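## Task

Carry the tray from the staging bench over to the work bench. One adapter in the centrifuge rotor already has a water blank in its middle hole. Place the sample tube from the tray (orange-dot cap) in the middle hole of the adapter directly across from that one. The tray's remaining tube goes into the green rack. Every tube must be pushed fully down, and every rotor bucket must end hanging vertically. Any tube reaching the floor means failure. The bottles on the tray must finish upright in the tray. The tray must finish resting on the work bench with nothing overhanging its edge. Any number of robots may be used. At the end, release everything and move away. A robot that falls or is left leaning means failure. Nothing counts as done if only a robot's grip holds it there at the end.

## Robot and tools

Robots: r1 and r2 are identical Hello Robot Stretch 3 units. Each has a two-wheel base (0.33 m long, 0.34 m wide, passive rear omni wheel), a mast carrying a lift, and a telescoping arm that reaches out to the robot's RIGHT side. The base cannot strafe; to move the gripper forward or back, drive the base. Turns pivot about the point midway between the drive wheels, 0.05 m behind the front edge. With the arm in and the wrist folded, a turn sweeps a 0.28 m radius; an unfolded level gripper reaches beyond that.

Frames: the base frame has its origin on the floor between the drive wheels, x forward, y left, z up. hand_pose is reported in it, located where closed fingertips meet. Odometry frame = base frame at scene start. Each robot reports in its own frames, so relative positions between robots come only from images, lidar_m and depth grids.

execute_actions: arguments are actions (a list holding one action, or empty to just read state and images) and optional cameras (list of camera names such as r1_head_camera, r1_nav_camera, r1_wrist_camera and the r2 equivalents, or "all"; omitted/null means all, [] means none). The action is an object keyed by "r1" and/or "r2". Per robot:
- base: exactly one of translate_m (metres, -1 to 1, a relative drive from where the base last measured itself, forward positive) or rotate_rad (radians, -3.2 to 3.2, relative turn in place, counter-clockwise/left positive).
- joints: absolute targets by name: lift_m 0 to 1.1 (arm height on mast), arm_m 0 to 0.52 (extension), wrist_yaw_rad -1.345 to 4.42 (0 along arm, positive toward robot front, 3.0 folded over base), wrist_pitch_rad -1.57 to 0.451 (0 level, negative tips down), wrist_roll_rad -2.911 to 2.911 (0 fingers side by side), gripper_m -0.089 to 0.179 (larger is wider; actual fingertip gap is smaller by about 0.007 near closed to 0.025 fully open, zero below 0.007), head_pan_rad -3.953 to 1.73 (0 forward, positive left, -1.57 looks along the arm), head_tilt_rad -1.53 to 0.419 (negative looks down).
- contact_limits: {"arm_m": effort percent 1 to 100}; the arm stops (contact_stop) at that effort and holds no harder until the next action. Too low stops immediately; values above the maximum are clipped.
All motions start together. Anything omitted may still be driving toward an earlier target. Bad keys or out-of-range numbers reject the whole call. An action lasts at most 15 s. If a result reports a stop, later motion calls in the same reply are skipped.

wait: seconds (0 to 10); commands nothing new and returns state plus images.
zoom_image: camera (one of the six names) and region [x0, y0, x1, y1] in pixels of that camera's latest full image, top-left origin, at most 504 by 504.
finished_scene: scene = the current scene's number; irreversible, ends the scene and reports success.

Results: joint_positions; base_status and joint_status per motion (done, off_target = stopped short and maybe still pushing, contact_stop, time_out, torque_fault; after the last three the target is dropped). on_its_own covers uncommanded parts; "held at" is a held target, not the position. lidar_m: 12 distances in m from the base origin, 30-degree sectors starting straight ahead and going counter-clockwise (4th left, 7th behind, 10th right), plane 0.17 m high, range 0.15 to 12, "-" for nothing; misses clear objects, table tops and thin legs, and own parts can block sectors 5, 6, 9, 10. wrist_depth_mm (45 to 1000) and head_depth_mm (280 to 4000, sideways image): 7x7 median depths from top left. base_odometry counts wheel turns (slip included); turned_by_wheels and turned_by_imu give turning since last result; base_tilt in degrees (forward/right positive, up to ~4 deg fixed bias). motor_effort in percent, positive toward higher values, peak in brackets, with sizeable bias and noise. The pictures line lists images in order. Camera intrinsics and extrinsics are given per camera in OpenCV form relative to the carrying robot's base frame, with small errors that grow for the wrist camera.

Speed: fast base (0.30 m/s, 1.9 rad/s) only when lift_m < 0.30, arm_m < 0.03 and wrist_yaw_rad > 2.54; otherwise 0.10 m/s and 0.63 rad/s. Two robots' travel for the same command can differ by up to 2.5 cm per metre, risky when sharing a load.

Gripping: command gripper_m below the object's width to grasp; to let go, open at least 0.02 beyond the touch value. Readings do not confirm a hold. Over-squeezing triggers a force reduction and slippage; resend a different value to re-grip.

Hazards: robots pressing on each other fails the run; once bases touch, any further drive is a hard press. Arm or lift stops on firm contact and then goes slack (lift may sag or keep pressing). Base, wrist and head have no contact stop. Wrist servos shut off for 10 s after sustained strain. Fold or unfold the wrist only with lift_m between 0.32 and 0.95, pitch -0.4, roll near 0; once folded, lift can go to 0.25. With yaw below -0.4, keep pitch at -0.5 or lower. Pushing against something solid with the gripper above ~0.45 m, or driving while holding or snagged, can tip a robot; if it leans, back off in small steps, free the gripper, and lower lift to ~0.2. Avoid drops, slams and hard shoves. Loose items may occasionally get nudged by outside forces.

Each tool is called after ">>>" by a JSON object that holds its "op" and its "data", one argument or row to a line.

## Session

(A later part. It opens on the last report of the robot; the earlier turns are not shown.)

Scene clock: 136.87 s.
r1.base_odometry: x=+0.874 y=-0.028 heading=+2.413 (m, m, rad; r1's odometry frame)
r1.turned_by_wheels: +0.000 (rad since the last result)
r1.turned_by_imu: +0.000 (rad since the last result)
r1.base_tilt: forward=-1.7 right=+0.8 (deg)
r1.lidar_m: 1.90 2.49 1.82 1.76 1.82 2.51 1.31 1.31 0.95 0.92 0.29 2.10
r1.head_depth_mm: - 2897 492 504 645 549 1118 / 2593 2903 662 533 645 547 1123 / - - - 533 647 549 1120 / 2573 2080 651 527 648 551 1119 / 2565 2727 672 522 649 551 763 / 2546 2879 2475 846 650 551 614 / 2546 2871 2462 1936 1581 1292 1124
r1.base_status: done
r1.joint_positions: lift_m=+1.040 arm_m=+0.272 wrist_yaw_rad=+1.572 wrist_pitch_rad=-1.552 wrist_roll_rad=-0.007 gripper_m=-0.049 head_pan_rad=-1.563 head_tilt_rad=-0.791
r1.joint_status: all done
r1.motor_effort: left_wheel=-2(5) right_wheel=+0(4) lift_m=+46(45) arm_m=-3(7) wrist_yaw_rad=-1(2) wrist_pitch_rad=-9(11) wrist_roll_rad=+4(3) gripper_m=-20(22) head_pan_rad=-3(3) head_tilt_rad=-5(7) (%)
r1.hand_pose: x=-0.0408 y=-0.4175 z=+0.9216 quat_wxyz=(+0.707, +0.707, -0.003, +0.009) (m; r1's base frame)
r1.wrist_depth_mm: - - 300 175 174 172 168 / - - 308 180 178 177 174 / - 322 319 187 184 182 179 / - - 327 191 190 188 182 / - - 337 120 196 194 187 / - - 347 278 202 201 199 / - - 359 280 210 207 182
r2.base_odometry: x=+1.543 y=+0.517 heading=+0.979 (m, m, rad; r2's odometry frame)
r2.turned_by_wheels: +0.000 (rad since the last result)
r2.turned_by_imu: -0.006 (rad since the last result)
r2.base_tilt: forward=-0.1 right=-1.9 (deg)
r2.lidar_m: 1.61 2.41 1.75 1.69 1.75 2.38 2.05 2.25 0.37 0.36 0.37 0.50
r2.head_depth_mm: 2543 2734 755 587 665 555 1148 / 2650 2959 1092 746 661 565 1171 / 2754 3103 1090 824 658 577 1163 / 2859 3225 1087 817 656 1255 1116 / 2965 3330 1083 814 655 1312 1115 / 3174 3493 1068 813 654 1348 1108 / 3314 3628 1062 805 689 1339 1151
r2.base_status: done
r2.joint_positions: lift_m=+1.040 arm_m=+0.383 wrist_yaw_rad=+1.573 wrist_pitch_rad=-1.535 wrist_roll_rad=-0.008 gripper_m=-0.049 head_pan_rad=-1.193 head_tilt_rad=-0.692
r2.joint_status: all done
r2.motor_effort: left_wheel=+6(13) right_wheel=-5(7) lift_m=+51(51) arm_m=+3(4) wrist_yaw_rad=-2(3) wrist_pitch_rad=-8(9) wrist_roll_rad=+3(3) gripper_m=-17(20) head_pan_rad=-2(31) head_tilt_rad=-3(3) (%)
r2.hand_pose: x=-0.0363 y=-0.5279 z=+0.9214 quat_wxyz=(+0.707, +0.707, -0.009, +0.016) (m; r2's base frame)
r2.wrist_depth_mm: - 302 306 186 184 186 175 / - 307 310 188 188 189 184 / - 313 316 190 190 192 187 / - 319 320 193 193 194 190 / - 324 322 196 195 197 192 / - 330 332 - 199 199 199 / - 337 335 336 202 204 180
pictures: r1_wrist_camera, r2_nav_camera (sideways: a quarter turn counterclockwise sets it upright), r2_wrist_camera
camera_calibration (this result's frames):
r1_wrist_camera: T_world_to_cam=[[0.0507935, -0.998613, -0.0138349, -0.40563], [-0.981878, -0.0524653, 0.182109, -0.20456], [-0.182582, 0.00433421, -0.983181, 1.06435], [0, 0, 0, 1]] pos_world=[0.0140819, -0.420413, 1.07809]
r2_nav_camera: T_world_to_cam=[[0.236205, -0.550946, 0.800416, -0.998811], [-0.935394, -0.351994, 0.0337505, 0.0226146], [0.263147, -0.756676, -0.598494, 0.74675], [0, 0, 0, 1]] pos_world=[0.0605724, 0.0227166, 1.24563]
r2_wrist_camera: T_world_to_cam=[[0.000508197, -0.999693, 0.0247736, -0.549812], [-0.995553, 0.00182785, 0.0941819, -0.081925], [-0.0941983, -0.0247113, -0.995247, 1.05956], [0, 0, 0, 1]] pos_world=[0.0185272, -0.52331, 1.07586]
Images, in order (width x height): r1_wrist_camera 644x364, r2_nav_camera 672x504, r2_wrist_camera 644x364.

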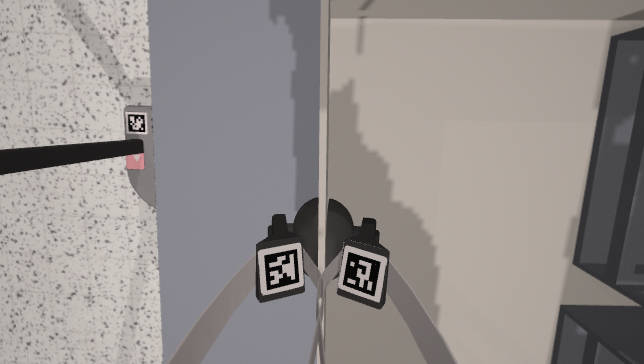

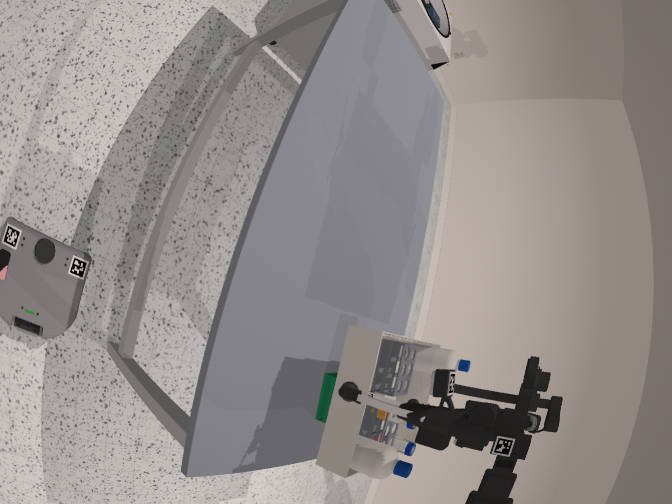

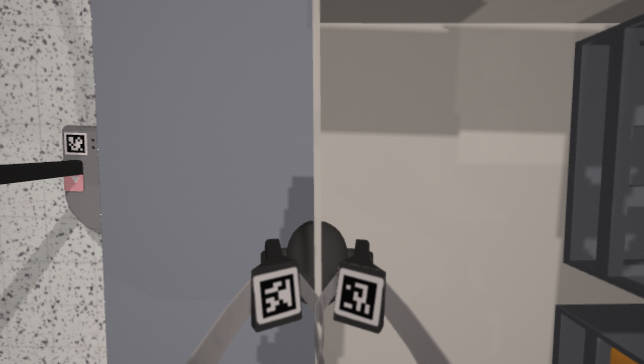

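>>> {"op": "execute_actions", "data": {
  "actions": [
    {"r1":{"base":{"translate_m":-0.445}},"r2":{"base":{"translate_m":0.45},"joints":{"head_pan_rad":-1.8}}}
  ],
  "cameras": ["r2_nav_camera"]
}}

>>> {"op": "execute_actions", "data": {
  "actions": [
    {"r1":{"joints":{"lift_m":0.925}},"r2":{"joints":{"lift_m":0.925}}}
  ],
  "cameras": []
}}

>>> {"op": "execute_actions", "data": {
  "actions": [
    {"r1":{"joints":{"lift_m":0.915}},"r2":{"joints":{"lift_m":0.915}}}
  ],
  "cameras": []
}}

>>> {"op": "execute_actions", "data": {
  "actions": [
    {"r1":{"joints":{"gripper_m":0.07}},"r2":{"joints":{"gripper_m":0.07}}}
  ],
  "cameras": []
}}

>>> {"op": "execute_actions", "data": {
  "actions": [
    {"r1":{"joints":{"lift_m":1.06,"wrist_pitch_rad":-1.57}},"r2":{"joints":{"lift_m":1.06,"wrist_pitch_rad":-1.55}}}
  ]
}}

Scene clock: 149.30 s.
r1.base_odometry: x=+1.206 y=-0.324 heading=+2.413 (m, m, rad; r1's odometry frame)
r1.turned_by_wheels: +0.000 (rad since the last result)
r1.turned_by_imu: -0.001 (rad since the last result)
r1.base_tilt: forward=-1.7 right=+0.5 (deg)
r1.lidar_m: 2.34 2.49 1.82 1.76 1.82 2.51 1.05 0.87 0.95 0.92 0.96 0.62
r1.head_depth_mm: - 2891 491 504 647 547 1119 / 2573 2891 662 533 646 550 1123 / - - - 530 647 549 1125 / 2579 2722 652 523 648 549 1123 / 2566 2744 665 521 649 549 1105 / 2581 2874 1014 792 649 552 1109 / 2536 2855 1014 793 652 552 1104
r1.base_status: done
r1.joint_positions: lift_m=+1.040 arm_m=+0.272 wrist_yaw_rad=+1.572 wrist_pitch_rad=-1.553 wrist_roll_rad=-0.007 gripper_m=-0.049 head_pan_rad=-1.563 head_tilt_rad=-0.791
r1.joint_status: not commanded
r1.motor_effort: left_wheel=-2(4) right_wheel=+0(3) lift_m=+45(45) arm_m=-1(3) wrist_yaw_rad=-1(1) wrist_pitch_rad=-9(9) wrist_roll_rad=+3(3) gripper_m=-21(20) head_pan_rad=-2(3) head_tilt_rad=-6(6) (%)
r1.hand_pose: x=-0.0408 y=-0.4173 z=+0.9216 quat_wxyz=(+0.707, +0.707, -0.003, +0.009) (m; r1's base frame)
r1.wrist_depth_mm: - - 302 177 174 173 168 / - - 307 181 179 177 174 / - - 318 188 184 182 178 / - - 325 193 189 188 183 / - - 337 - 195 194 187 / - - 350 207 202 200 198 / - - 362 213 209 207 179
r2.base_odometry: x=+1.794 y=+0.890 heading=+0.979 (m, m, rad; r2's odometry frame)
r2.turned_by_wheels: +0.000 (rad since the last result)
r2.turned_by_imu: -0.002 (rad since the last result)
r2.base_tilt: forward=-0.1 right=-2.0 (deg)
r2.lidar_m: 1.60 2.42 1.76 1.69 1.75 2.38 2.49 0.51 0.37 0.35 0.37 0.50
r2.head_depth_mm: - - 1061 830 665 1298 1122 / - 3321 1099 823 662 1269 1122 / - 3149 593 767 661 1263 1117 / 2739 2989 744 742 657 591 1162 / - - 732 740 654 576 1162 / 2626 2804 733 604 651 571 1159 / 2550 2827 971 780 650 559 1156
r2.base_status: done
r2.joint_positions: lift_m=+1.040 arm_m=+0.383 wrist_yaw_rad=+1.573 wrist_pitch_rad=-1.534 wrist_roll_rad=-0.008 gripper_m=-0.049 head_pan_rad=-1.793 head_tilt_rad=-0.692
r2.joint_status: all done
r2.motor_effort: left_wheel=+6(12) right_wheel=-4(7) lift_m=+51(51) arm_m=+2(2) wrist_yaw_rad=-2(2) wrist_pitch_rad=-8(8) wrist_roll_rad=+3(3) gripper_m=-18(19) head_pan_rad=-2(28) head_tilt_rad=-4(4) (%)
r2.hand_pose: x=-0.0361 y=-0.5279 z=+0.9214 quat_wxyz=(+0.707, +0.707, -0.009, +0.016) (m; r2's base frame)
r2.wrist_depth_mm: - 303 303 185 185 186 176 / - 307 308 187 188 187 184 / - 312 315 190 190 192 188 / - 320 320 193 194 195 189 / - 325 322 195 197 196 193 / - 331 331 - 200 201 201 / - 338 340 202 203 204 177
pictures: r2_nav_camera (sideways: a quarter turn counterclockwise sets it upright)
camera_calibration (this result's frames):
r2_nav_camera: T_world_to_cam=[[-0.116119, -0.588091, 0.800416, -0.996662], [-0.970773, 0.237615, 0.0337505, 0.0228305], [-0.210039, -0.773103, -0.598494, 0.749637], [0, 0, 0, 1]] pos_world=[0.0638852, -0.0120065, 1.24563]
Images, in order (width x height): r2_nav_camera 672x504.

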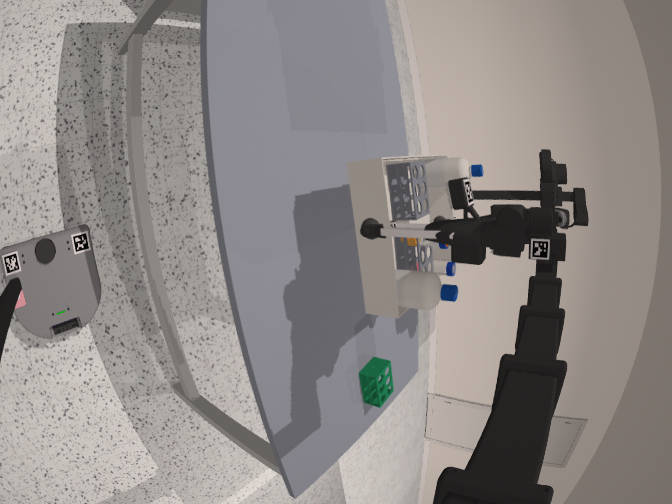

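Scene clock: 151.17 s.
r1.base_odometry: x=+1.206 y=-0.324 heading=+2.413 (m, m, rad; r1's odometry frame)
r1.turned_by_wheels: +0.000 (rad since the last result)
r1.turned_by_imu: +0.000 (rad since the last result)
r1.base_tilt: forward=-1.7 right=+0.6 (deg)
r1.lidar_m: 2.34 2.49 1.82 1.76 1.83 2.51 1.05 0.87 0.95 0.92 0.96 0.61
r1.head_depth_mm: 2590 2867 - 546 601 548 1123 / 2570 2832 873 724 601 548 1121 / 663 648 - - 610 550 1120 / 962 2791 779 709 603 551 1122 / 2563 2908 905 766 603 550 1105 / 2550 2869 1012 792 651 552 1104 / 2524 2872 1020 794 652 552 1106
r1.base_status: not commanded
r1.joint_positions: lift_m=+0.925 arm_m=+0.272 wrist_yaw_rad=+1.572 wrist_pitch_rad=-1.553 wrist_roll_rad=-0.007 gripper_m=-0.049 head_pan_rad=-1.563 head_tilt_rad=-0.791
r1.joint_status: all done
r1.motor_effort: left_wheel=-2(2) right_wheel=+0(0) lift_m=+36(38) arm_m=-1(1) wrist_yaw_rad=-1(2) wrist_pitch_rad=-9(9) wrist_roll_rad=+3(3) gripper_m=-21(20) head_pan_rad=-2(2) head_tilt_rad=-7(6) (%)
r1.hand_pose: x=-0.0408 y=-0.4173 z=+0.8070 quat_wxyz=(+0.707, +0.707, -0.003, +0.009) (m; r1's base frame)
r1.wrist_depth_mm: 196 193 192 177 174 172 167 / 581 198 197 183 178 177 174 / 208 204 202 187 184 183 178 / - 209 208 192 188 188 183 / - 217 213 - 195 194 187 / - 222 219 207 202 201 197 / - 229 227 213 209 207 180
r2.base_odometry: x=+1.794 y=+0.890 heading=+0.979 (m, m, rad; r2's odometry frame)
r2.turned_by_wheels: +0.000 (rad since the last result)
r2.turned_by_imu: +0.000 (rad since the last result)
r2.base_tilt: forward=-0.1 right=-2.1 (deg)
r2.lidar_m: 1.60 2.42 1.76 1.69 1.75 2.38 2.49 0.50 0.37 0.35 0.36 0.50
r2.head_depth_mm: 2830 3230 1104 - - - 1129 / 2798 3189 1156 - 644 1268 1120 / 2773 3079 - 683 660 1266 1114 / 2722 2886 961 707 660 590 1158 / 1201 800 - 791 654 576 1159 / 1087 2891 855 766 653 572 1156 / 2553 2886 1068 808 651 558 1156
r2.base_status: not commanded
r2.joint_positions: lift_m=+0.925 arm_m=+0.383 wrist_yaw_rad=+1.573 wrist_pitch_rad=-1.534 wrist_roll_rad=-0.008 gripper_m=-0.049 head_pan_rad=-1.793 head_tilt_rad=-0.692
r2.joint_status: all done
r2.motor_effort: left_wheel=+6(6) right_wheel=-5(5) lift_m=+42(42) arm_m=+3(2) wrist_yaw_rad=-2(2) wrist_pitch_rad=-8(8) wrist_roll_rad=+3(3) gripper_m=-19(18) head_pan_rad=-3(3) head_tilt_rad=-3(3) (%)
r2.hand_pose: x=-0.0361 y=-0.5279 z=+0.8067 quat_wxyz=(+0.707, +0.707, -0.009, +0.016) (m; r2's base frame)
r2.wrist_depth_mm: 193 195 195 184 185 186 176 / 196 197 198 187 188 189 185 / 200 200 201 190 191 191 187 / 202 205 204 192 193 195 189 / 206 208 208 194 196 198 192 / 209 211 210 - 199 200 200 / 213 215 215 202 203 204 177
pictures: none
No camera images: the call's "cameras" was empty. Leave "cameras" out to get every camera's image.

Scene clock: 151.90 s.
r1.base_odometry: x=+1.206 y=-0.324 heading=+2.413 (m, m, rad; r1's odometry frame)
r1.turned_by_wheels: +0.000 (rad since the last result)
r1.turned_by_imu: +0.000 (rad since the last result)
r1.base_tilt: forward=-1.7 right=+0.6 (deg)
r1.lidar_m: 2.34 2.49 1.82 1.76 1.83 2.50 1.05 0.87 0.95 0.92 0.95 0.62
r1.head_depth_mm: 2566 2882 - - 600 547 1121 / 2595 2805 893 716 601 548 1124 / 675 653 - - 611 550 1121 / 964 2757 788 733 604 549 1122 / 2572 2888 935 768 618 551 1102 / 2548 2871 1010 793 650 552 1108 / 2555 2898 1018 796 651 552 1110
r1.base_status: not commanded
r1.joint_positions: lift_m=+0.915 arm_m=+0.272 wrist_yaw_rad=+1.572 wrist_pitch_rad=-1.553 wrist_roll_rad=-0.007 gripper_m=-0.049 head_pan_rad=-1.563 head_tilt_rad=-0.791
r1.joint_status: all done
r1.motor_effort: left_wheel=-2(2) right_wheel=+1(0) lift_m=+36(38) arm_m=-1(1) wrist_yaw_rad=-2(2) wrist_pitch_rad=-9(10) wrist_roll_rad=+4(3) gripper_m=-21(21) head_pan_rad=-3(3) head_tilt_rad=-7(6) (%)
r1.hand_pose: x=-0.0409 y=-0.4173 z=+0.7970 quat_wxyz=(+0.707, +0.707, -0.003, +0.009) (m; r1's base frame)
r1.wrist_depth_mm: 184 183 181 177 174 173 169 / 190 187 187 183 179 178 175 / 196 194 192 188 185 183 178 / 202 200 195 194 189 188 183 / - 206 203 - 196 194 188 / - 212 210 207 202 200 197 / - 218 217 210 209 207 181
r2.base_odometry: x=+1.794 y=+0.890 heading=+0.979 (m, m, rad; r2's odometry frame)
r2.turned_by_wheels: +0.000 (rad since the last result)
r2.turned_by_imu: +0.000 (rad since the last result)
r2.base_tilt: forward=-0.1 right=-2.0 (deg)
r2.lidar_m: 1.60 2.42 1.76 1.69 1.75 2.38 2.48 0.51 0.37 0.35 0.37 0.50
r2.head_depth_mm: 2854 3224 1106 870 - - 1109 / 2832 3214 1153 - 625 1298 1123 / 2713 3131 - 680 661 1264 1121 / 2707 2917 984 784 656 591 1164 / 2533 782 - 780 656 574 1165 / 1098 2934 863 778 653 572 1156 / 2541 2852 1059 805 651 557 1155
r2.base_status: not commanded
r2.joint_positions: lift_m=+0.915 arm_m=+0.383 wrist_yaw_rad=+1.573 wrist_pitch_rad=-1.534 wrist_roll_rad=-0.008 gripper_m=-0.049 head_pan_rad=-1.793 head_tilt_rad=-0.692
r2.joint_status: all done
r2.motor_effort: left_wheel=+5(6) right_wheel=-4(5) lift_m=+42(42) arm_m=+2(2) wrist_yaw_rad=-2(2) wrist_pitch_rad=-8(8) wrist_roll_rad=+3(3) gripper_m=-18(19) head_pan_rad=-3(2) head_tilt_rad=-4(3) (%)
r2.hand_pose: x=-0.0361 y=-0.5279 z=+0.7967 quat_wxyz=(+0.707, +0.707, -0.009, +0.016) (m; r2's base frame)
r2.wrist_depth_mm: 183 184 185 183 184 184 171 / 186 187 187 186 186 188 184 / 190 190 191 189 190 191 186 / 193 193 194 193 194 194 190 / 196 196 197 194 195 197 192 / 199 201 200 - 200 200 198 / 202 206 205 203 203 204 178
pictures: none
No camera images: the call's "cameras" was empty. Leave "cameras" out to get every camera's image.

Scene clock: 153.60 s.
r1.base_odometry: x=+1.206 y=-0.324 heading=+2.413 (m, m, rad; r1's odometry frame)
r1.turned_by_wheels: +0.000 (rad since the last result)
r1.turned_by_imu: +0.000 (rad since the last result)
r1.base_tilt: forward=-1.7 right=+0.7 (deg)
r1.lidar_m: 2.34 2.49 1.83 1.76 1.83 2.50 1.05 0.88 0.95 0.92 0.96 0.62
r1.head_depth_mm: 2570 2894 - - 601 547 1118 / 2581 2820 891 716 601 548 1117 / 668 651 - - 611 549 1121 / 961 2794 800 732 602 549 1124 / 2582 2883 904 767 617 549 1101 / 2550 2895 1014 794 650 551 1103 / 2557 2909 1023 793 652 553 1105
r1.base_status: not commanded
r1.joint_positions: lift_m=+0.915 arm_m=+0.272 wrist_yaw_rad=+1.572 wrist_pitch_rad=-1.565 wrist_roll_rad=-0.003 gripper_m=+0.070 head_pan_rad=-1.563 head_tilt_rad=-0.791
r1.joint_status: all done
r1.motor_effort: left_wheel=-2(2) right_wheel=+0(0) lift_m=+37(37) arm_m=-1(1) wrist_yaw_rad=-1(1) wrist_pitch_rad=-3(9) wrist_roll_rad=+2(3) gripper_m=+1(83) head_pan_rad=-2(2) head_tilt_rad=-7(6) (%)
r1.hand_pose: x=-0.0439 y=-0.4173 z=+0.7972 quat_wxyz=(+0.707, +0.707, +0.000, +0.003) (m; r1's base frame)
r1.wrist_depth_mm: 183 182 182 178 176 175 172 / 189 188 186 183 182 180 176 / 197 193 191 189 186 185 180 / 201 199 198 194 192 190 184 / - 205 203 201 198 197 190 / - 212 214 208 205 202 194 / - 219 219 214 212 209 178
r2.base_odometry: x=+1.794 y=+0.890 heading=+0.979 (m, m, rad; r2's odometry frame)
r2.turned_by_wheels: +0.000 (rad since the last result)
r2.turned_by_imu: +0.000 (rad since the last result)
r2.base_tilt: forward=-0.1 right=-2.1 (deg)
r2.lidar_m: 1.59 2.42 1.76 1.69 1.75 2.38 2.49 0.50 0.37 0.35 0.37 0.50
r2.head_depth_mm: 2837 3290 1104 870 - - 1112 / 2817 3199 1151 - 627 1297 1125 / 2753 3103 - 682 659 1267 1120 / 2729 2911 988 787 655 590 1157 / 2527 777 - 783 653 574 1148 / 1098 2872 861 780 654 573 1151 / 2507 2853 1066 809 652 558 1150
r2.base_status: not commanded
r2.joint_positions: lift_m=+0.915 arm_m=+0.383 wrist_yaw_rad=+1.571 wrist_pitch_rad=-1.542 wrist_roll_rad=-0.005 gripper_m=+0.070 head_pan_rad=-1.793 head_tilt_rad=-0.692
r2.joint_status: all done
r2.motor_effort: left_wheel=+4(6) right_wheel=-4(5) lift_m=+42(42) arm_m=+2(3) wrist_yaw_rad=-1(2) wrist_pitch_rad=-4(8) wrist_roll_rad=+2(3) gripper_m=+1(82) head_pan_rad=-2(3) head_tilt_rad=-3(3) (%)
r2.hand_pose: x=-0.0382 y=-0.5279 z=+0.7968 quat_wxyz=(+0.707, +0.707, -0.008, +0.012) (m; r2's base frame)
r2.wrist_depth_mm: 183 184 184 184 184 186 173 / 185 188 188 188 187 188 184 / 189 190 192 190 192 194 188 / 193 193 195 195 193 197 190 / 196 197 198 196 198 199 194 / 201 201 203 202 - 203 203 / 204 204 207 206 206 206 177
pictures: none
No camera images: the call's "cameras" was empty. Leave "cameras" out to get every camera's image.

Scene clock: 155.77 s.
r1.base_odometry: x=+1.206 y=-0.324 heading=+2.413 (m, m, rad; r1's odometry frame)
r1.turned_by_wheels: +0.000 (rad since the last result)
r1.turned_by_imu: +0.000 (rad since the last result)
r1.base_tilt: forward=-1.7 right=+0.7 (deg)
r1.lidar_m: 2.34 2.49 1.82 1.76 1.82 2.50 1.05 0.87 0.96 0.92 0.96 0.61
r1.head_depth_mm: 2639 2868 1005 555 600 547 1125 / 2531 2844 965 718 601 548 1120 / - - - 717 606 548 1121 / 2581 2799 872 732 604 550 1122 / 2553 2876 879 746 617 551 1103 / 2548 2861 1018 792 650 551 1110 / 2562 2876 1015 794 651 552 1106
r1.base_status: not commanded
r1.joint_positions: lift_m=+1.060 arm_m=+0.272 wrist_yaw_rad=+1.572 wrist_pitch_rad=-1.565 wrist_roll_rad=-0.003 gripper_m=+0.070 head_pan_rad=-1.563 head_tilt_rad=-0.791
r1.joint_status: all done
r1.motor_effort: left_wheel=-2(2) right_wheel=+0(0) lift_m=+38(41) arm_m=-1(1) wrist_yaw_rad=-1(1) wrist_pitch_rad=-3(3) wrist_roll_rad=+2(2) gripper_m=+1(0) head_pan_rad=-3(3) head_tilt_rad=-5(6) (%)
r1.hand_pose: x=-0.0440 y=-0.4173 z=+0.9422 quat_wxyz=(+0.707, +0.707, +0.000, +0.003) (m; r1's base frame)
r1.wrist_depth_mm: - - 321 315 315 311 309 / - - 331 322 324 289 204 / - 345 334 336 334 299 300 / - - 349 344 344 310 274 / - - 359 356 354 319 345 / - - 376 359 358 298 358 / - - 384 296 360 328 363
r2.base_odometry: x=+1.794 y=+0.890 heading=+0.979 (m, m, rad; r2's odometry frame)
r2.turned_by_wheels: +0.000 (rad since the last result)
r2.turned_by_imu: +0.000 (rad since the last result)
r2.base_tilt: forward=-0.1 right=-1.9 (deg)
r2.lidar_m: 1.59 2.42 1.76 1.69 1.75 2.38 2.49 0.51 0.37 0.35 0.37 0.50
r2.head_depth_mm: - 3354 1102 831 665 1302 1123 / - 3293 1095 825 661 1279 1123 / 2817 3116 1096 701 659 1264 1120 / 2674 3042 1004 785 657 591 1160 / - - 982 785 655 574 1163 / 2588 2828 882 783 653 572 1152 / 2565 2867 1066 806 651 558 1151
r2.base_status: not commanded
r2.joint_positions: lift_m=+1.060 arm_m=+0.383 wrist_yaw_rad=+1.571 wrist_pitch_rad=-1.542 wrist_roll_rad=-0.005 gripper_m=+0.070 head_pan_rad=-1.793 head_tilt_rad=-0.692
r2.joint_status: all done
r2.motor_effort: left_wheel=+5(5) right_wheel=-4(3) lift_m=+43(45) arm_m=+2(3) wrist_yaw_rad=-1(1) wrist_pitch_rad=-4(4) wrist_roll_rad=+2(2) gripper_m=+1(1) head_pan_rad=-3(2) head_tilt_rad=-2(3) (%)
r2.hand_pose: x=-0.0382 y=-0.5279 z=+0.9417 quat_wxyz=(+0.707, +0.707, -0.008, +0.012) (m; r2's base frame)
r2.wrist_depth_mm: - 319 323 325 328 327 330 / - 328 328 329 329 277 308 / - 333 337 334 335 306 320 / - 344 342 342 342 313 344 / - 344 346 346 347 308 350 / - 354 354 354 - 295 363 / - 362 363 302 356 302 366
pictures: r1_head_camera (sideways: a quarter turn clockwise sets it upright), r1_nav_camera (sideways: a quarter turn counterclockwise sets it upright), r1_wrist_camera, r2_head_camera (sideways: a quarter turn clockwise sets it upright), r2_nav_camera (sideways: a quarter turn counterclockwise sets it upright), r2_wrist_camera
camera_calibration (this result's frames):
r1_head_camera: T_world_to_cam=[[0.0391109, 0.672109, -0.739419, 0.9833], [0.998726, -0.0499011, 0.0074682, -0.0171075], [-0.0318784, -0.738769, -0.673204, 0.835723], [0, 0, 0, 1]] pos_world=[0.0052694, -0.044332, 1.28981]
r1_nav_camera: T_world_to_cam=[[0.0355947, -0.693006, 0.720052, -0.900777], [-0.997981, -0.0625755, -0.0108914, 0.0675162], [0.0526054, -0.718211, -0.693834, 0.854251], [0, 0, 0, 1]] pos_world=[0.0545045, -0.00648681, 1.24205]
r1_wrist_camera: T_world_to_cam=[[0.0468047, -0.998799, -0.0144686, -0.404686], [-0.979717, -0.0487261, 0.19437, -0.221338], [-0.194842, 0.00507776, -0.980822, 1.0815], [0, 0, 0, 1]] pos_world=[0.0128133, -0.420477, 1.09792]
r2_head_camera: T_world_to_cam=[[0.0982143, 0.627022, -0.772785, 1.02233], [0.983267, -0.180861, -0.0217824, 0.0288975], [-0.153425, -0.757715, -0.634294, 0.781949], [0, 0, 0, 1]] pos_world=[-0.00885129, -0.0433049, 1.28666]
r2_nav_camera: T_world_to_cam=[[-0.116131, -0.588088, 0.800416, -0.996662], [-0.970768, 0.237636, 0.0337505, 0.0228304], [-0.210056, -0.773098, -0.598494, 0.749637], [0, 0, 0, 1]] pos_world=[0.0638849, -0.0120078, 1.24563]
r2_wrist_camera: T_world_to_cam=[[-0.00392214, -0.999687, 0.0247016, -0.550392], [-0.994789, 0.00641713, 0.101751, -0.0904666], [-0.101878, -0.0241738, -0.994503, 1.07893], [0, 0, 0, 1]] pos_world=[0.0177658, -0.523557, 1.0958]
Images, in order (width x height): r1_head_camera 896x504, r1_nav_camera 672x504, r1_wrist_camera 644x364, r2_head_camera 896x504, r2_nav_camera 672x504, r2_wrist_camera 644x364.

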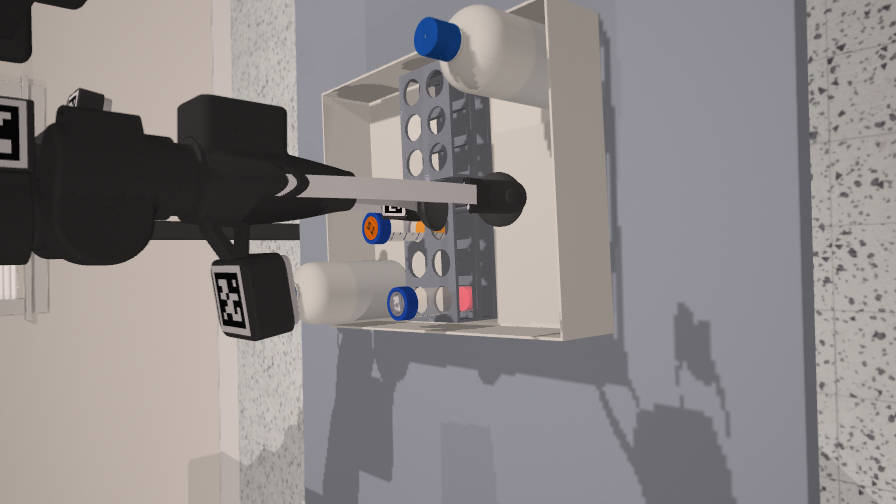

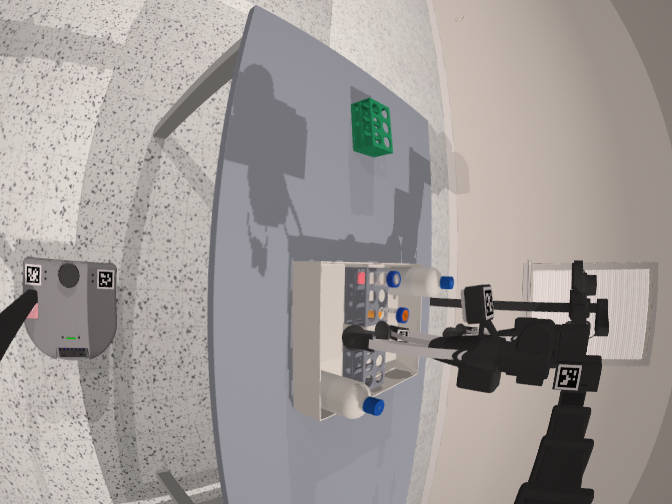

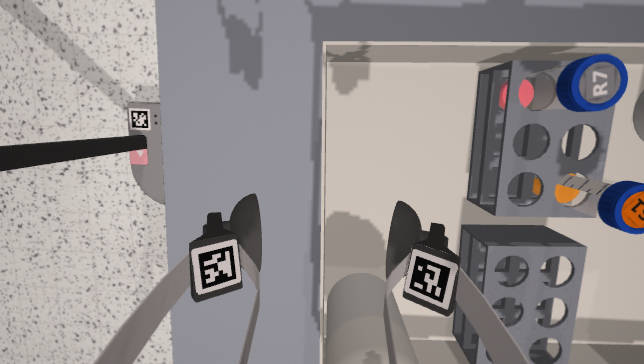

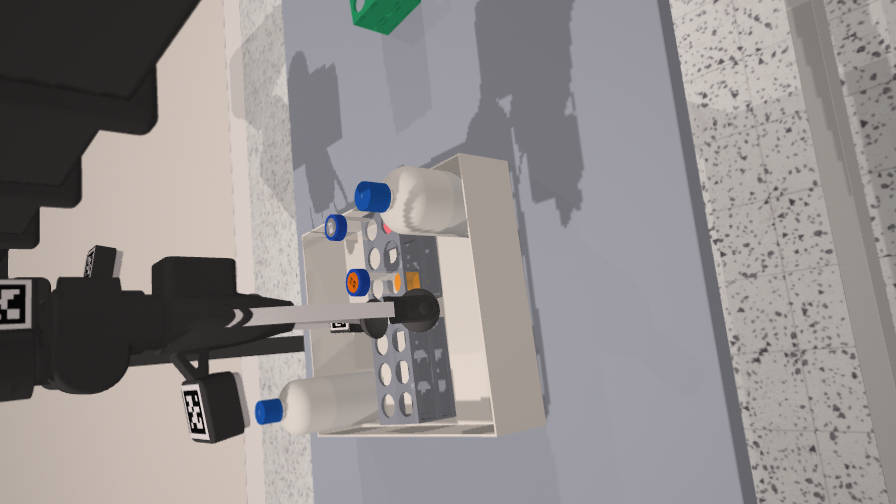

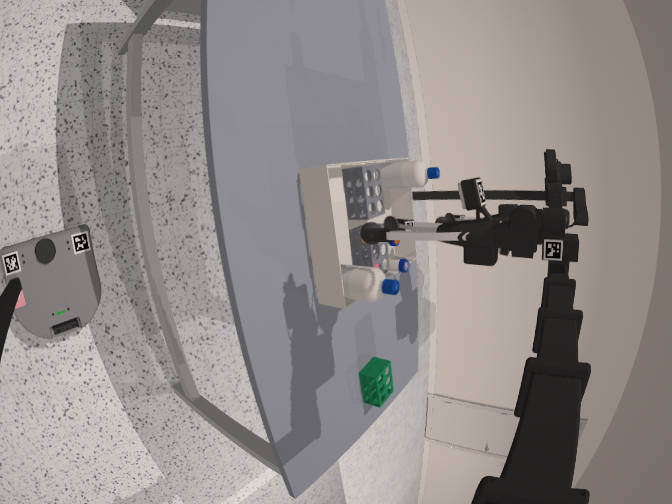

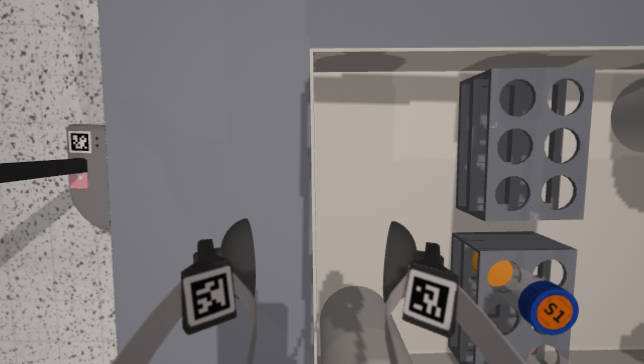

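>>> {"op": "execute_actions", "data": {
  "actions": [
    {"r2":{"joints":{"arm_m":0.0}},"r1":{"base":{"translate_m":0.078},"joints":{"arm_m":0.36}}}
  ],
  "cameras": []
}}

>>> {"op": "execute_actions", "data": {
  "actions": [
    {"r1":{"joints":{"arm_m":0.445,"gripper_m":0.06}}}
  ],
  "cameras": ["r1_wrist_camera"]
}}

Scene clock: 164.27 s.
r1.base_odometry: x=+1.148 y=-0.272 heading=+2.413 (m, m, rad; r1's odometry frame)
r1.turned_by_wheels: +0.000 (rad since the last result)
r1.turned_by_imu: -0.001 (rad since the last result)
r1.base_tilt: forward=-1.6 right=+0.7 (deg)
r1.lidar_m: 2.27 2.49 1.82 1.76 1.83 2.51 1.13 0.95 0.96 0.92 0.95 0.55
r1.head_depth_mm: 2596 2887 1006 718 615 548 1119 / 2567 2877 1006 729 609 548 1119 / - - 1005 719 605 550 1123 / 2593 2852 839 743 617 549 1125 / 2542 2858 1011 790 651 551 1108 / 2572 2870 1011 792 650 551 1102 / 2564 2869 1020 796 651 553 1102
r1.base_status: done
r1.joint_positions: lift_m=+1.060 arm_m=+0.360 wrist_yaw_rad=+1.572 wrist_pitch_rad=-1.565 wrist_roll_rad=-0.002 gripper_m=+0.070 head_pan_rad=-1.563 head_tilt_rad=-0.791
r1.joint_status: all done
r1.motor_effort: left_wheel=-2(2) right_wheel=+1(4) lift_m=+38(39) arm_m=+4(4) wrist_yaw_rad=-1(2) wrist_pitch_rad=-3(3) wrist_roll_rad=+2(2) gripper_m=+1(0) head_pan_rad=-3(2) head_tilt_rad=-6(5) (%)
r1.hand_pose: x=-0.0441 y=-0.5049 z=+0.9422 quat_wxyz=(+0.707, +0.707, +0.000, +0.003) (m; r1's base frame)
r1.wrist_depth_mm: - 322 319 316 314 313 309 / - 329 328 330 323 322 319 / - 339 337 331 328 329 328 / - 355 347 345 274 332 259 / - 360 360 355 318 344 269 / - 374 368 366 358 356 341 / - 386 378 375 313 367 346
r2.base_odometry: x=+1.794 y=+0.890 heading=+0.979 (m, m, rad; r2's odometry frame)
r2.turned_by_wheels: +0.000 (rad since the last result)
r2.turned_by_imu: +0.000 (rad since the last result)
r2.base_tilt: forward=-0.1 right=-1.9 (deg)
r2.lidar_m: 1.59 2.42 1.75 1.69 1.75 2.38 2.48 0.51 0.37 0.35 0.37 0.50
r2.head_depth_mm: - - - 790 704 1310 1129 / - - - - - 1303 1120 / 617 - - - - - 1119 / 618 - - - - - 1132 / 2558 - - - 655 563 1160 / 2543 2912 864 785 671 - 1133 / 2540 2841 1063 812 671 - 1130
r2.base_status: not commanded
r2.joint_positions: lift_m=+1.060 arm_m=+0.001 wrist_yaw_rad=+1.571 wrist_pitch_rad=-1.543 wrist_roll_rad=-0.004 gripper_m=+0.070 head_pan_rad=-1.793 head_tilt_rad=-0.692
r2.joint_status: all done
r2.motor_effort: left_wheel=+4(5) right_wheel=-3(3) lift_m=+43(43) arm_m=-4(4) wrist_yaw_rad=-1(1) wrist_pitch_rad=-3(4) wrist_roll_rad=+2(2) gripper_m=+1(1) head_pan_rad=-2(2) head_tilt_rad=-4(3) (%)
r2.hand_pose: x=-0.0383 y=-0.1458 z=+0.9417 quat_wxyz=(+0.707, +0.707, -0.008, +0.011) (m; r2's base frame)
r2.wrist_depth_mm: - - - - - 330 331 / - - - - - 338 337 / - - - - - 343 344 / - - - - - 348 347 / - - - - - 355 358 / - - - - - 361 364 / - - - - - 370 372
pictures: none
No camera images: the call's "cameras" was empty. Leave "cameras" out to get every camera's image.

Scene clock: 166.10 s.
r1.base_odometry: x=+1.148 y=-0.272 heading=+2.413 (m, m, rad; r1's odometry frame)
r1.turned_by_wheels: +0.000 (rad since the last result)
r1.turned_by_imu: +0.000 (rad since the last result)
r1.base_tilt: forward=-1.6 right=+0.7 (deg)
r1.lidar_m: 2.26 2.50 1.83 1.76 1.82 2.50 1.13 0.95 0.96 0.92 0.96 0.55
r1.head_depth_mm: 2597 2877 1005 717 614 547 1121 / 2575 2891 1005 729 610 548 1124 / - 2886 1007 721 605 550 1120 / 2607 2908 901 740 617 551 1122 / 2546 2945 1013 790 650 550 1099 / 2577 2878 1015 792 651 552 1109 / 2538 2900 1017 796 652 551 1105
r1.base_status: not commanded
r1.joint_positions: lift_m=+1.060 arm_m=+0.445 wrist_yaw_rad=+1.572 wrist_pitch_rad=-1.565 wrist_roll_rad=-0.002 gripper_m=+0.060 head_pan_rad=-1.563 head_tilt_rad=-0.791
r1.joint_status: all done
r1.motor_effort: left_wheel=-2(2) right_wheel=+2(1) lift_m=+39(39) arm_m=+4(5) wrist_yaw_rad=-2(2) wrist_pitch_rad=-3(3) wrist_roll_rad=+1(2) gripper_m=-1(48) head_pan_rad=-3(2) head_tilt_rad=-5(5) (%)
r1.hand_pose: x=-0.0441 y=-0.5899 z=+0.9422 quat_wxyz=(+0.707, +0.707, +0.000, +0.003) (m; r1's base frame)
r1.wrist_depth_mm: 323 324 321 316 313 312 313 / 335 330 329 325 321 321 318 / 343 340 333 334 331 324 328 / 355 333 349 279 339 238 198 / 368 363 353 295 347 238 174 / 377 349 373 305 239 354 359 / 393 385 374 313 376 339 371
r2.base_odometry: x=+1.794 y=+0.890 heading=+0.979 (m, m, rad; r2's odometry frame)
r2.turned_by_wheels: +0.000 (rad since the last result)
r2.turned_by_imu: +0.000 (rad since the last result)
r2.base_tilt: forward=-0.2 right=-1.9 (deg)
r2.lidar_m: 1.59 2.43 1.76 1.69 1.75 2.38 2.49 0.51 0.37 0.35 0.37 0.50
r2.head_depth_mm: - - - 789 704 1303 1125 / - - - - - 1306 1123 / 548 - - - - - 1116 / 587 - - - - - 1128 / 2569 - - - 655 562 1152 / 2536 2928 862 784 672 - 1136 / 2557 2904 1063 809 670 - 1131
r2.base_status: not commanded
r2.joint_positions: lift_m=+1.060 arm_m=+0.001 wrist_yaw_rad=+1.571 wrist_pitch_rad=-1.543 wrist_roll_rad=-0.004 gripper_m=+0.070 head_pan_rad=-1.793 head_tilt_rad=-0.692
r2.joint_status: not commanded
r2.motor_effort: left_wheel=+5(4) right_wheel=-3(3) lift_m=+43(43) arm_m=-4(4) wrist_yaw_rad=-1(1) wrist_pitch_rad=-3(3) wrist_roll_rad=+2(2) gripper_m=+0(1) head_pan_rad=-2(3) head_tilt_rad=-3(2) (%)
r2.hand_pose: x=-0.0383 y=-0.1458 z=+0.9417 quat_wxyz=(+0.707, +0.707, -0.008, +0.011) (m; r2's base frame)
r2.wrist_depth_mm: - - - - - 329 331 / - - - - - 336 337 / - - - - - 344 342 / - - - - - 348 353 / - - - - - 357 353 / - - - - - 364 363 / - - - - - 369 372
pictures: r1_wrist_camera
camera_calibration (this result's frames):
r1_wrist_camera: T_world_to_cam=[[0.0459029, -0.998841, -0.0144888, -0.577075], [-0.979689, -0.0478475, 0.194729, -0.229658], [-0.195196, 0.0052559, -0.98075, 1.08238], [0, 0, 0, 1]] pos_world=[0.0127733, -0.593083, 1.09791]
Images, in order (width x height): r1_wrist_camera 644x364.

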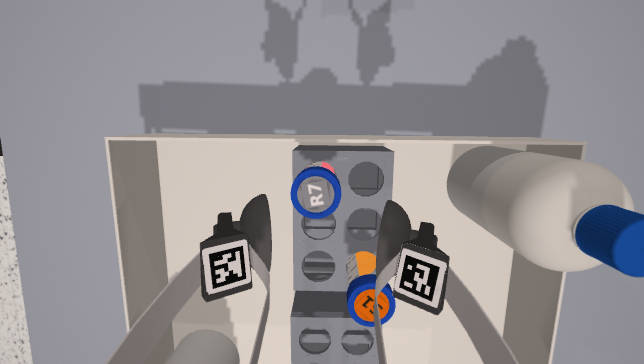

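>>> {"op": "execute_actions", "data": {
  "actions": [
    {"r1":{"base":{"translate_m":0.005},"joints":{"gripper_m":0.07,"lift_m":0.985}}}
  ],
  "cameras": ["r1_wrist_camera"]
}}

>>> {"op": "execute_actions", "data": {
  "actions": [
    {"r1":{"joints":{"gripper_m":0.005}}}
  ],
  "cameras": ["r1_wrist_camera"]
}}

>>> {"op": "execute_actions", "data": {
  "actions": [
    {"r1":{"joints":{"lift_m":1.095}}}
  ],
  "cameras": []
}}

>>> {"op": "execute_actions", "data": {
  "actions": [
    {"r1":{"base":{"translate_m":0.3},"joints":{"head_tilt_rad":-0.7}}}
  ],
  "cameras": ["r1_wrist_camera","r1_head_camera"]
}}

Scene clock: 172.30 s.
r1.base_odometry: x=+1.144 y=-0.269 heading=+2.412 (m, m, rad; r1's odometry frame)
r1.turned_by_wheels: +0.000 (rad since the last result)
r1.turned_by_imu: -0.001 (rad since the last result)
r1.base_tilt: forward=-1.7 right=+0.5 (deg)
r1.lidar_m: 2.26 2.49 1.82 1.76 1.83 2.50 1.13 0.95 0.95 0.92 0.95 0.54
r1.head_depth_mm: 2521 - 1006 720 612 547 1121 / 950 2891 1006 735 607 549 1121 / - 2899 898 725 604 550 1125 / 2488 2917 939 734 633 550 1118 / 2582 2882 1011 792 647 551 1101 / 2572 2864 1015 792 651 550 1108 / 2547 2892 1015 771 652 552 1106
r1.base_status: done
r1.joint_positions: lift_m=+0.985 arm_m=+0.445 wrist_yaw_rad=+1.572 wrist_pitch_rad=-1.565 wrist_roll_rad=-0.002 gripper_m=+0.070 head_pan_rad=-1.563 head_tilt_rad=-0.791
r1.joint_status: all done
r1.motor_effort: left_wheel=-3(1) right_wheel=+1(5) lift_m=+30(32) arm_m=+4(4) wrist_yaw_rad=-1(1) wrist_pitch_rad=-3(3) wrist_roll_rad=+1(2) gripper_m=+0(43) head_pan_rad=-3(2) head_tilt_rad=-6(6) (%)
r1.hand_pose: x=-0.0441 y=-0.5899 z=+0.8675 quat_wxyz=(+0.707, +0.707, +0.000, +0.003) (m; r1's base frame)
r1.wrist_depth_mm: 251 248 249 246 244 244 239 / 260 258 254 256 251 251 248 / 263 261 260 261 257 257 254 / 218 267 266 205 261 224 180 / 219 276 275 147 269 222 149 / 230 283 286 217 232 278 144 / 242 296 298 226 288 286 239
r2.base_odometry: x=+1.794 y=+0.890 heading=+0.979 (m, m, rad; r2's odometry frame)
r2.turned_by_wheels: +0.000 (rad since the last result)
r2.turned_by_imu: +0.000 (rad since the last result)
r2.base_tilt: forward=+0.0 right=-1.9 (deg)
r2.lidar_m: 1.60 2.42 1.76 1.69 1.75 2.38 2.49 0.51 0.37 0.35 0.37 0.50
r2.head_depth_mm: - - - 791 703 1304 1134 / - - - - - 1299 1118 / 2631 - - - - - 1120 / 585 - - - - - 1128 / 814 - - - 655 563 1158 / 2562 2925 864 784 672 - 1135 / 2531 2849 1066 807 668 - 1135
r2.base_status: not commanded
r2.joint_positions: lift_m=+1.060 arm_m=+0.001 wrist_yaw_rad=+1.571 wrist_pitch_rad=-1.543 wrist_roll_rad=-0.004 gripper_m=+0.070 head_pan_rad=-1.793 head_tilt_rad=-0.692
r2.joint_status: not commanded
r2.motor_effort: left_wheel=+4(5) right_wheel=-3(4) lift_m=+43(43) arm_m=-4(4) wrist_yaw_rad=-1(1) wrist_pitch_rad=-3(3) wrist_roll_rad=+2(2) gripper_m=+1(1) head_pan_rad=-2(2) head_tilt_rad=-2(4) (%)
r2.hand_pose: x=-0.0383 y=-0.1458 z=+0.9417 quat_wxyz=(+0.707, +0.707, -0.008, +0.011) (m; r2's base frame)
r2.wrist_depth_mm: - - - - - 329 334 / - - - - - 335 336 / - - - - - 342 345 / - - - - - 352 347 / - - - - - 353 355 / - - - - - 364 366 / - - - - - 367 366
pictures: r1_wrist_camera
camera_calibration (this result's frames):
r1_wrist_camera: T_world_to_cam=[[0.0459014, -0.998841, -0.0144934, -0.578152], [-0.979669, -0.0478474, 0.19483, -0.215231], [-0.195297, 0.00525581, -0.98073, 1.00913], [0, 0, 0, 1]] pos_world=[0.0127629, -0.593084, 1.02324]
Images, in order (width x height): r1_wrist_camera 644x364.

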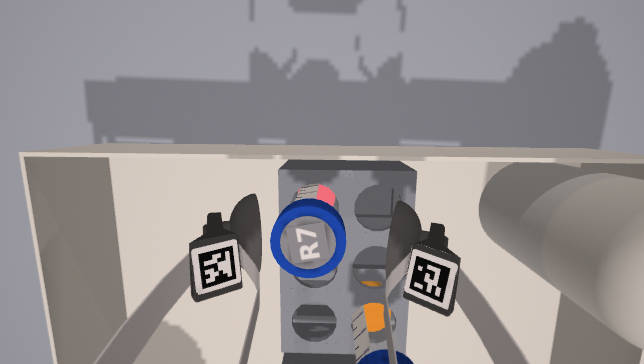

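Scene clock: 173.43 s.
r1.base_odometry: x=+1.144 y=-0.269 heading=+2.412 (m, m, rad; r1's odometry frame)
r1.turned_by_wheels: +0.000 (rad since the last result)
r1.turned_by_imu: +0.000 (rad since the last result)
r1.base_tilt: forward=-1.8 right=+0.6 (deg)
r1.lidar_m: 2.26 2.49 1.83 1.76 1.83 2.50 1.13 0.95 0.95 0.92 0.95 0.54
r1.head_depth_mm: 2493 - 1001 719 612 547 1121 / 950 2901 1005 734 611 549 1119 / - 2937 895 723 604 549 1121 / 2465 2902 938 732 632 550 1121 / 2575 2885 1009 789 647 550 1108 / 2573 2906 1011 794 650 551 1104 / 2558 2869 1012 771 650 552 1101
r1.base_status: not commanded
r1.joint_positions: lift_m=+0.985 arm_m=+0.445 wrist_yaw_rad=+1.572 wrist_pitch_rad=-1.565 wrist_roll_rad=-0.002 gripper_m=+0.006 head_pan_rad=-1.563 head_tilt_rad=-0.791
r1.joint_status: all done
r1.motor_effort: left_wheel=-3(3) right_wheel=+1(1) lift_m=+30(30) arm_m=+5(4) wrist_yaw_rad=-1(2) wrist_pitch_rad=-3(3) wrist_roll_rad=+2(2) gripper_m=-12(89) head_pan_rad=-3(3) head_tilt_rad=-7(5) (%)
r1.hand_pose: x=-0.0441 y=-0.5899 z=+0.8675 quat_wxyz=(+0.707, +0.707, +0.000, +0.003) (m; r1's base frame)
r1.wrist_depth_mm: 252 249 249 249 246 243 241 / 260 258 255 253 251 249 248 / 264 263 261 261 258 254 254 / 217 268 267 204 262 226 181 / 218 278 275 142 270 220 149 / 231 286 288 219 280 280 144 / 243 291 295 226 287 287 239
r2.base_odometry: x=+1.794 y=+0.890 heading=+0.979 (m, m, rad; r2's odometry frame)
r2.turned_by_wheels: +0.000 (rad since the last result)
r2.turned_by_imu: +0.000 (rad since the last result)
r2.base_tilt: forward=-0.2 right=-1.9 (deg)
r2.lidar_m: 1.59 2.43 1.76 1.69 1.75 2.38 2.49 0.51 0.37 0.35 0.37 0.50
r2.head_depth_mm: - - - 791 705 1303 1127 / - - - - - 1299 1123 / 2608 - - - - - 1124 / 587 - - - - - 1137 / 814 - - - 654 562 1158 / 2573 2937 866 786 671 - 1133 / 2576 2845 1065 808 669 - 1128
r2.base_status: not commanded
r2.joint_positions: lift_m=+1.060 arm_m=+0.001 wrist_yaw_rad=+1.571 wrist_pitch_rad=-1.543 wrist_roll_rad=-0.004 gripper_m=+0.070 head_pan_rad=-1.793 head_tilt_rad=-0.692
r2.joint_status: not commanded
r2.motor_effort: left_wheel=+4(4) right_wheel=-3(4) lift_m=+43(43) arm_m=-4(4) wrist_yaw_rad=-1(2) wrist_pitch_rad=-3(3) wrist_roll_rad=+2(2) gripper_m=+1(0) head_pan_rad=-2(2) head_tilt_rad=-3(2) (%)
r2.hand_pose: x=-0.0383 y=-0.1458 z=+0.9417 quat_wxyz=(+0.707, +0.707, -0.008, +0.011) (m; r2's base frame)
r2.wrist_depth_mm: - - - - - 331 330 / - - - - - 342 337 / - - - - - 345 346 / - - - - - 351 349 / - - - - - 356 355 / - - - - - 359 363 / - - - - - 369 371
pictures: r1_wrist_camera
camera_calibration (this result's frames):
r1_wrist_camera: T_world_to_cam=[[0.0459011, -0.998841, -0.0144934, -0.578152], [-0.979669, -0.0478471, 0.194829, -0.21523], [-0.195297, 0.00525587, -0.98073, 1.00913], [0, 0, 0, 1]] pos_world=[0.0127629, -0.593084, 1.02324]
Images, in order (width x height): r1_wrist_camera 644x364.

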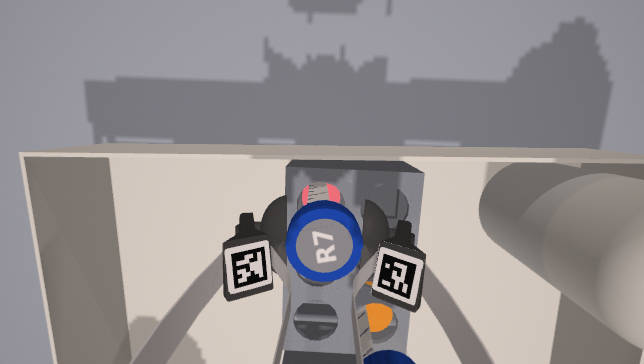

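Scene clock: 175.27 s.
r1.base_odometry: x=+1.144 y=-0.269 heading=+2.412 (m, m, rad; r1's odometry frame)
r1.turned_by_wheels: +0.000 (rad since the last result)
r1.turned_by_imu: +0.000 (rad since the last result)
r1.base_tilt: forward=-1.7 right=+0.5 (deg)
r1.lidar_m: 2.26 2.48 1.82 1.76 1.82 2.50 1.13 0.95 0.95 0.92 0.96 0.54
r1.head_depth_mm: 2570 2912 1003 719 613 549 1121 / 2570 2915 1004 735 610 549 1125 / - 2858 1001 726 603 549 1120 / 2506 2891 938 743 634 549 1123 / 2531 2913 1014 792 650 551 1102 / 2571 2877 1012 792 651 552 1106 / 2575 2824 1020 770 651 551 1106
r1.base_status: not commanded
r1.joint_positions: lift_m=+1.095 arm_m=+0.445 wrist_yaw_rad=+1.572 wrist_pitch_rad=-1.565 wrist_roll_rad=-0.002 gripper_m=+0.006 head_pan_rad=-1.563 head_tilt_rad=-0.791
r1.joint_status: all done
r1.motor_effort: left_wheel=-2(2) right_wheel=+0(1) lift_m=+39(39) arm_m=+4(4) wrist_yaw_rad=-1(1) wrist_pitch_rad=-3(3) wrist_roll_rad=+1(2) gripper_m=-12(12) head_pan_rad=-2(3) head_tilt_rad=-6(6) (%)
r1.hand_pose: x=-0.0441 y=-0.5899 z=+0.9772 quat_wxyz=(+0.707, +0.707, +0.000, +0.003) (m; r1's base frame)
r1.wrist_depth_mm: 360 356 351 350 346 344 342 / 370 364 362 360 357 353 352 / 380 374 374 367 368 364 361 / 399 386 387 322 370 247 369 / 405 398 396 142 387 245 206 / - 410 411 342 399 395 399 / - 427 401 383 415 396 415
r2.base_odometry: x=+1.794 y=+0.890 heading=+0.979 (m, m, rad; r2's odometry frame)
r2.turned_by_wheels: +0.000 (rad since the last result)
r2.turned_by_imu: +0.000 (rad since the last result)
r2.base_tilt: forward=-0.1 right=-2.0 (deg)
r2.lidar_m: 1.59 2.41 1.76 1.69 1.75 2.38 2.49 0.51 0.37 0.35 0.36 0.50
r2.head_depth_mm: - - - 789 705 1309 1125 / - - - - - 1301 1123 / 557 - - - - - 1121 / 2553 - - - - - 1132 / 2559 - - - 655 560 1157 / 2545 2938 865 785 672 - 1131 / 2547 2849 1069 809 667 - 1132
r2.base_status: not commanded
r2.joint_positions: lift_m=+1.060 arm_m=+0.001 wrist_yaw_rad=+1.571 wrist_pitch_rad=-1.543 wrist_roll_rad=-0.004 gripper_m=+0.070 head_pan_rad=-1.793 head_tilt_rad=-0.692
r2.joint_status: not commanded
r2.motor_effort: left_wheel=+4(4) right_wheel=-4(3) lift_m=+44(43) arm_m=-4(4) wrist_yaw_rad=-1(1) wrist_pitch_rad=-3(3) wrist_roll_rad=+2(2) gripper_m=+1(0) head_pan_rad=-2(2) head_tilt_rad=-3(4) (%)
r2.hand_pose: x=-0.0383 y=-0.1458 z=+0.9417 quat_wxyz=(+0.707, +0.707, -0.008, +0.011) (m; r2's base frame)
r2.wrist_depth_mm: - - - - - 333 331 / - - - - - 341 336 / - - - - - 347 345 / - - - - - 350 349 / - - - - - 354 357 / - - - - - 362 366 / - - - - - 371 371
pictures: none
No camera images: the call's "cameras" was empty. Leave "cameras" out to get every camera's image.

Scene clock: 179.67 s.
r1.base_odometry: x=+0.920 y=-0.069 heading=+2.412 (m, m, rad; r1's odometry frame)
r1.turned_by_wheels: +0.000 (rad since the last result)
r1.turned_by_imu: -0.001 (rad since the last result)
r1.base_tilt: forward=-1.6 right=+0.5 (deg)
r1.lidar_m: 1.97 2.48 1.82 1.76 1.82 2.51 1.24 1.26 0.95 0.92 0.32 2.15
r1.head_depth_mm: 2518 2764 2718 840 697 579 496 / 2542 2840 2839 879 698 580 495 / 2558 2898 2844 882 700 582 497 / 2577 2868 2857 871 700 581 496 / 2527 2837 2885 890 704 583 498 / 2532 2797 2913 888 705 583 499 / 2524 2773 2892 2165 748 585 500
r1.base_status: done
r1.joint_positions: lift_m=+1.095 arm_m=+0.445 wrist_yaw_rad=+1.572 wrist_pitch_rad=-1.565 wrist_roll_rad=-0.002 gripper_m=+0.006 head_pan_rad=-1.563 head_tilt_rad=-0.705
r1.joint_status: all done
r1.motor_effort: left_wheel=-2(4) right_wheel=+1(5) lift_m=+39(38) arm_m=+4(5) wrist_yaw_rad=-1(1) wrist_pitch_rad=-3(3) wrist_roll_rad=+2(2) gripper_m=-10(11) head_pan_rad=-2(3) head_tilt_rad=+3(17) (%)
r1.hand_pose: x=-0.0441 y=-0.5899 z=+0.9772 quat_wxyz=(+0.707, +0.707, +0.000, +0.003) (m; r1's base frame)
r1.wrist_depth_mm: 360 358 353 351 346 343 343 / 371 365 362 358 355 353 353 / 378 376 372 367 365 366 365 / 395 384 389 379 382 376 377 / 406 400 394 143 390 392 387 / - 416 413 405 406 404 397 / - 431 427 421 426 409 414
r2.base_odometry: x=+1.794 y=+0.890 heading=+0.979 (m, m, rad; r2's odometry frame)
r2.turned_by_wheels: +0.000 (rad since the last result)
r2.turned_by_imu: +0.000 (rad since the last result)
r2.base_tilt: forward=-0.1 right=-2.1 (deg)
r2.lidar_m: 1.60 2.42 1.76 1.69 1.75 2.38 2.49 0.50 0.37 0.35 0.37 0.50
r2.head_depth_mm: - - - 790 706 1311 1128 / - - - - - 1298 1124 / 2636 - - - - - 1120 / 2640 - - - - - 1136 / 2579 - - - 654 561 1159 / 2563 2918 863 785 672 - 1129 / 2549 2861 1063 810 668 - 1132
r2.base_status: not commanded
r2.joint_positions: lift_m=+1.060 arm_m=+0.001 wrist_yaw_rad=+1.571 wrist_pitch_rad=-1.543 wrist_roll_rad=-0.004 gripper_m=+0.070 head_pan_rad=-1.793 head_tilt_rad=-0.692
r2.joint_status: not commanded
r2.motor_effort: left_wheel=+5(4) right_wheel=-4(4) lift_m=+43(43) arm_m=-4(4) wrist_yaw_rad=-1(1) wrist_pitch_rad=-3(3) wrist_roll_rad=+2(2) gripper_m=+1(1) head_pan_rad=-3(2) head_tilt_rad=-2(3) (%)
r2.hand_pose: x=-0.0383 y=-0.1458 z=+0.9417 quat_wxyz=(+0.707, +0.707, -0.008, +0.011) (m; r2's base frame)
r2.wrist_depth_mm: - - - - - 329 333 / - - - - - 335 336 / - - - - - 345 345 / - - - - - 348 353 / - - - - - 356 361 / - - - - - 363 371 / - - - - - 369 371
pictures: r1_head_camera (sideways: a quarter turn clockwise sets it upright), r1_wrist_camera
camera_calibration (this result's frames):
r1_head_camera: T_world_to_cam=[[0.0396101, 0.60653, -0.794073, 1.05454], [0.99872, -0.0490559, 0.0123483, -0.0234619], [-0.0314644, -0.793546, -0.607697, 0.750508], [0, 0, 0, 1]] pos_world=[0.00527586, -0.0451966, 1.29375]
r1_wrist_camera: T_world_to_cam=[[0.0459008, -0.998841, -0.0144954, -0.576561], [-0.979661, -0.0478474, 0.194874, -0.23665], [-0.195341, 0.00525575, -0.980721, 1.11666], [0, 0, 0, 1]] pos_world=[0.0127583, -0.593085, 1.13289]
Images, in order (width x height): r1_head_camera 896x504, r1_wrist_camera 644x364.

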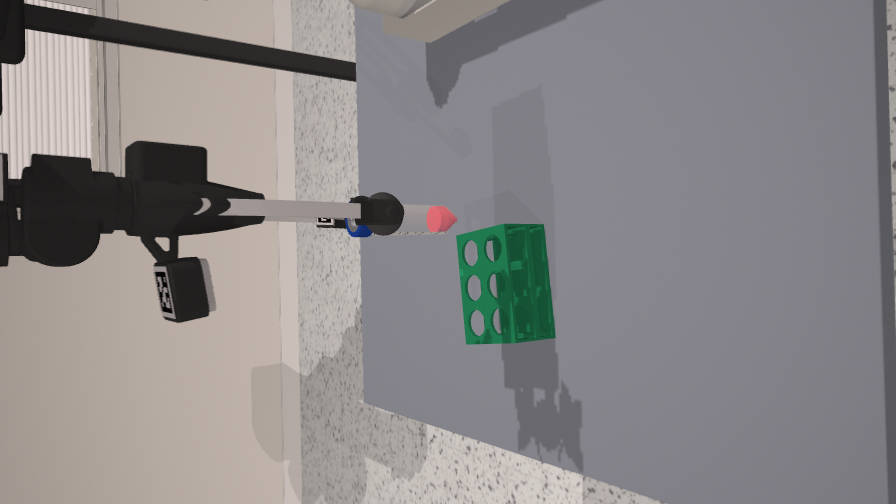

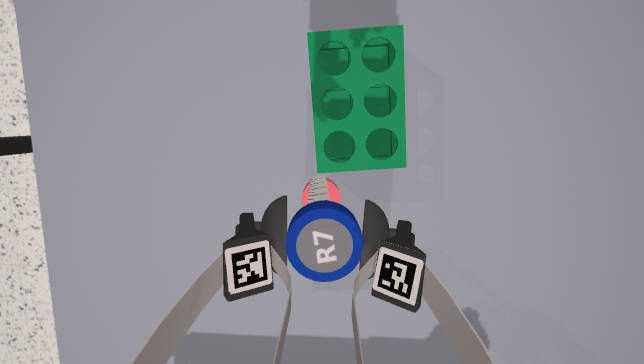

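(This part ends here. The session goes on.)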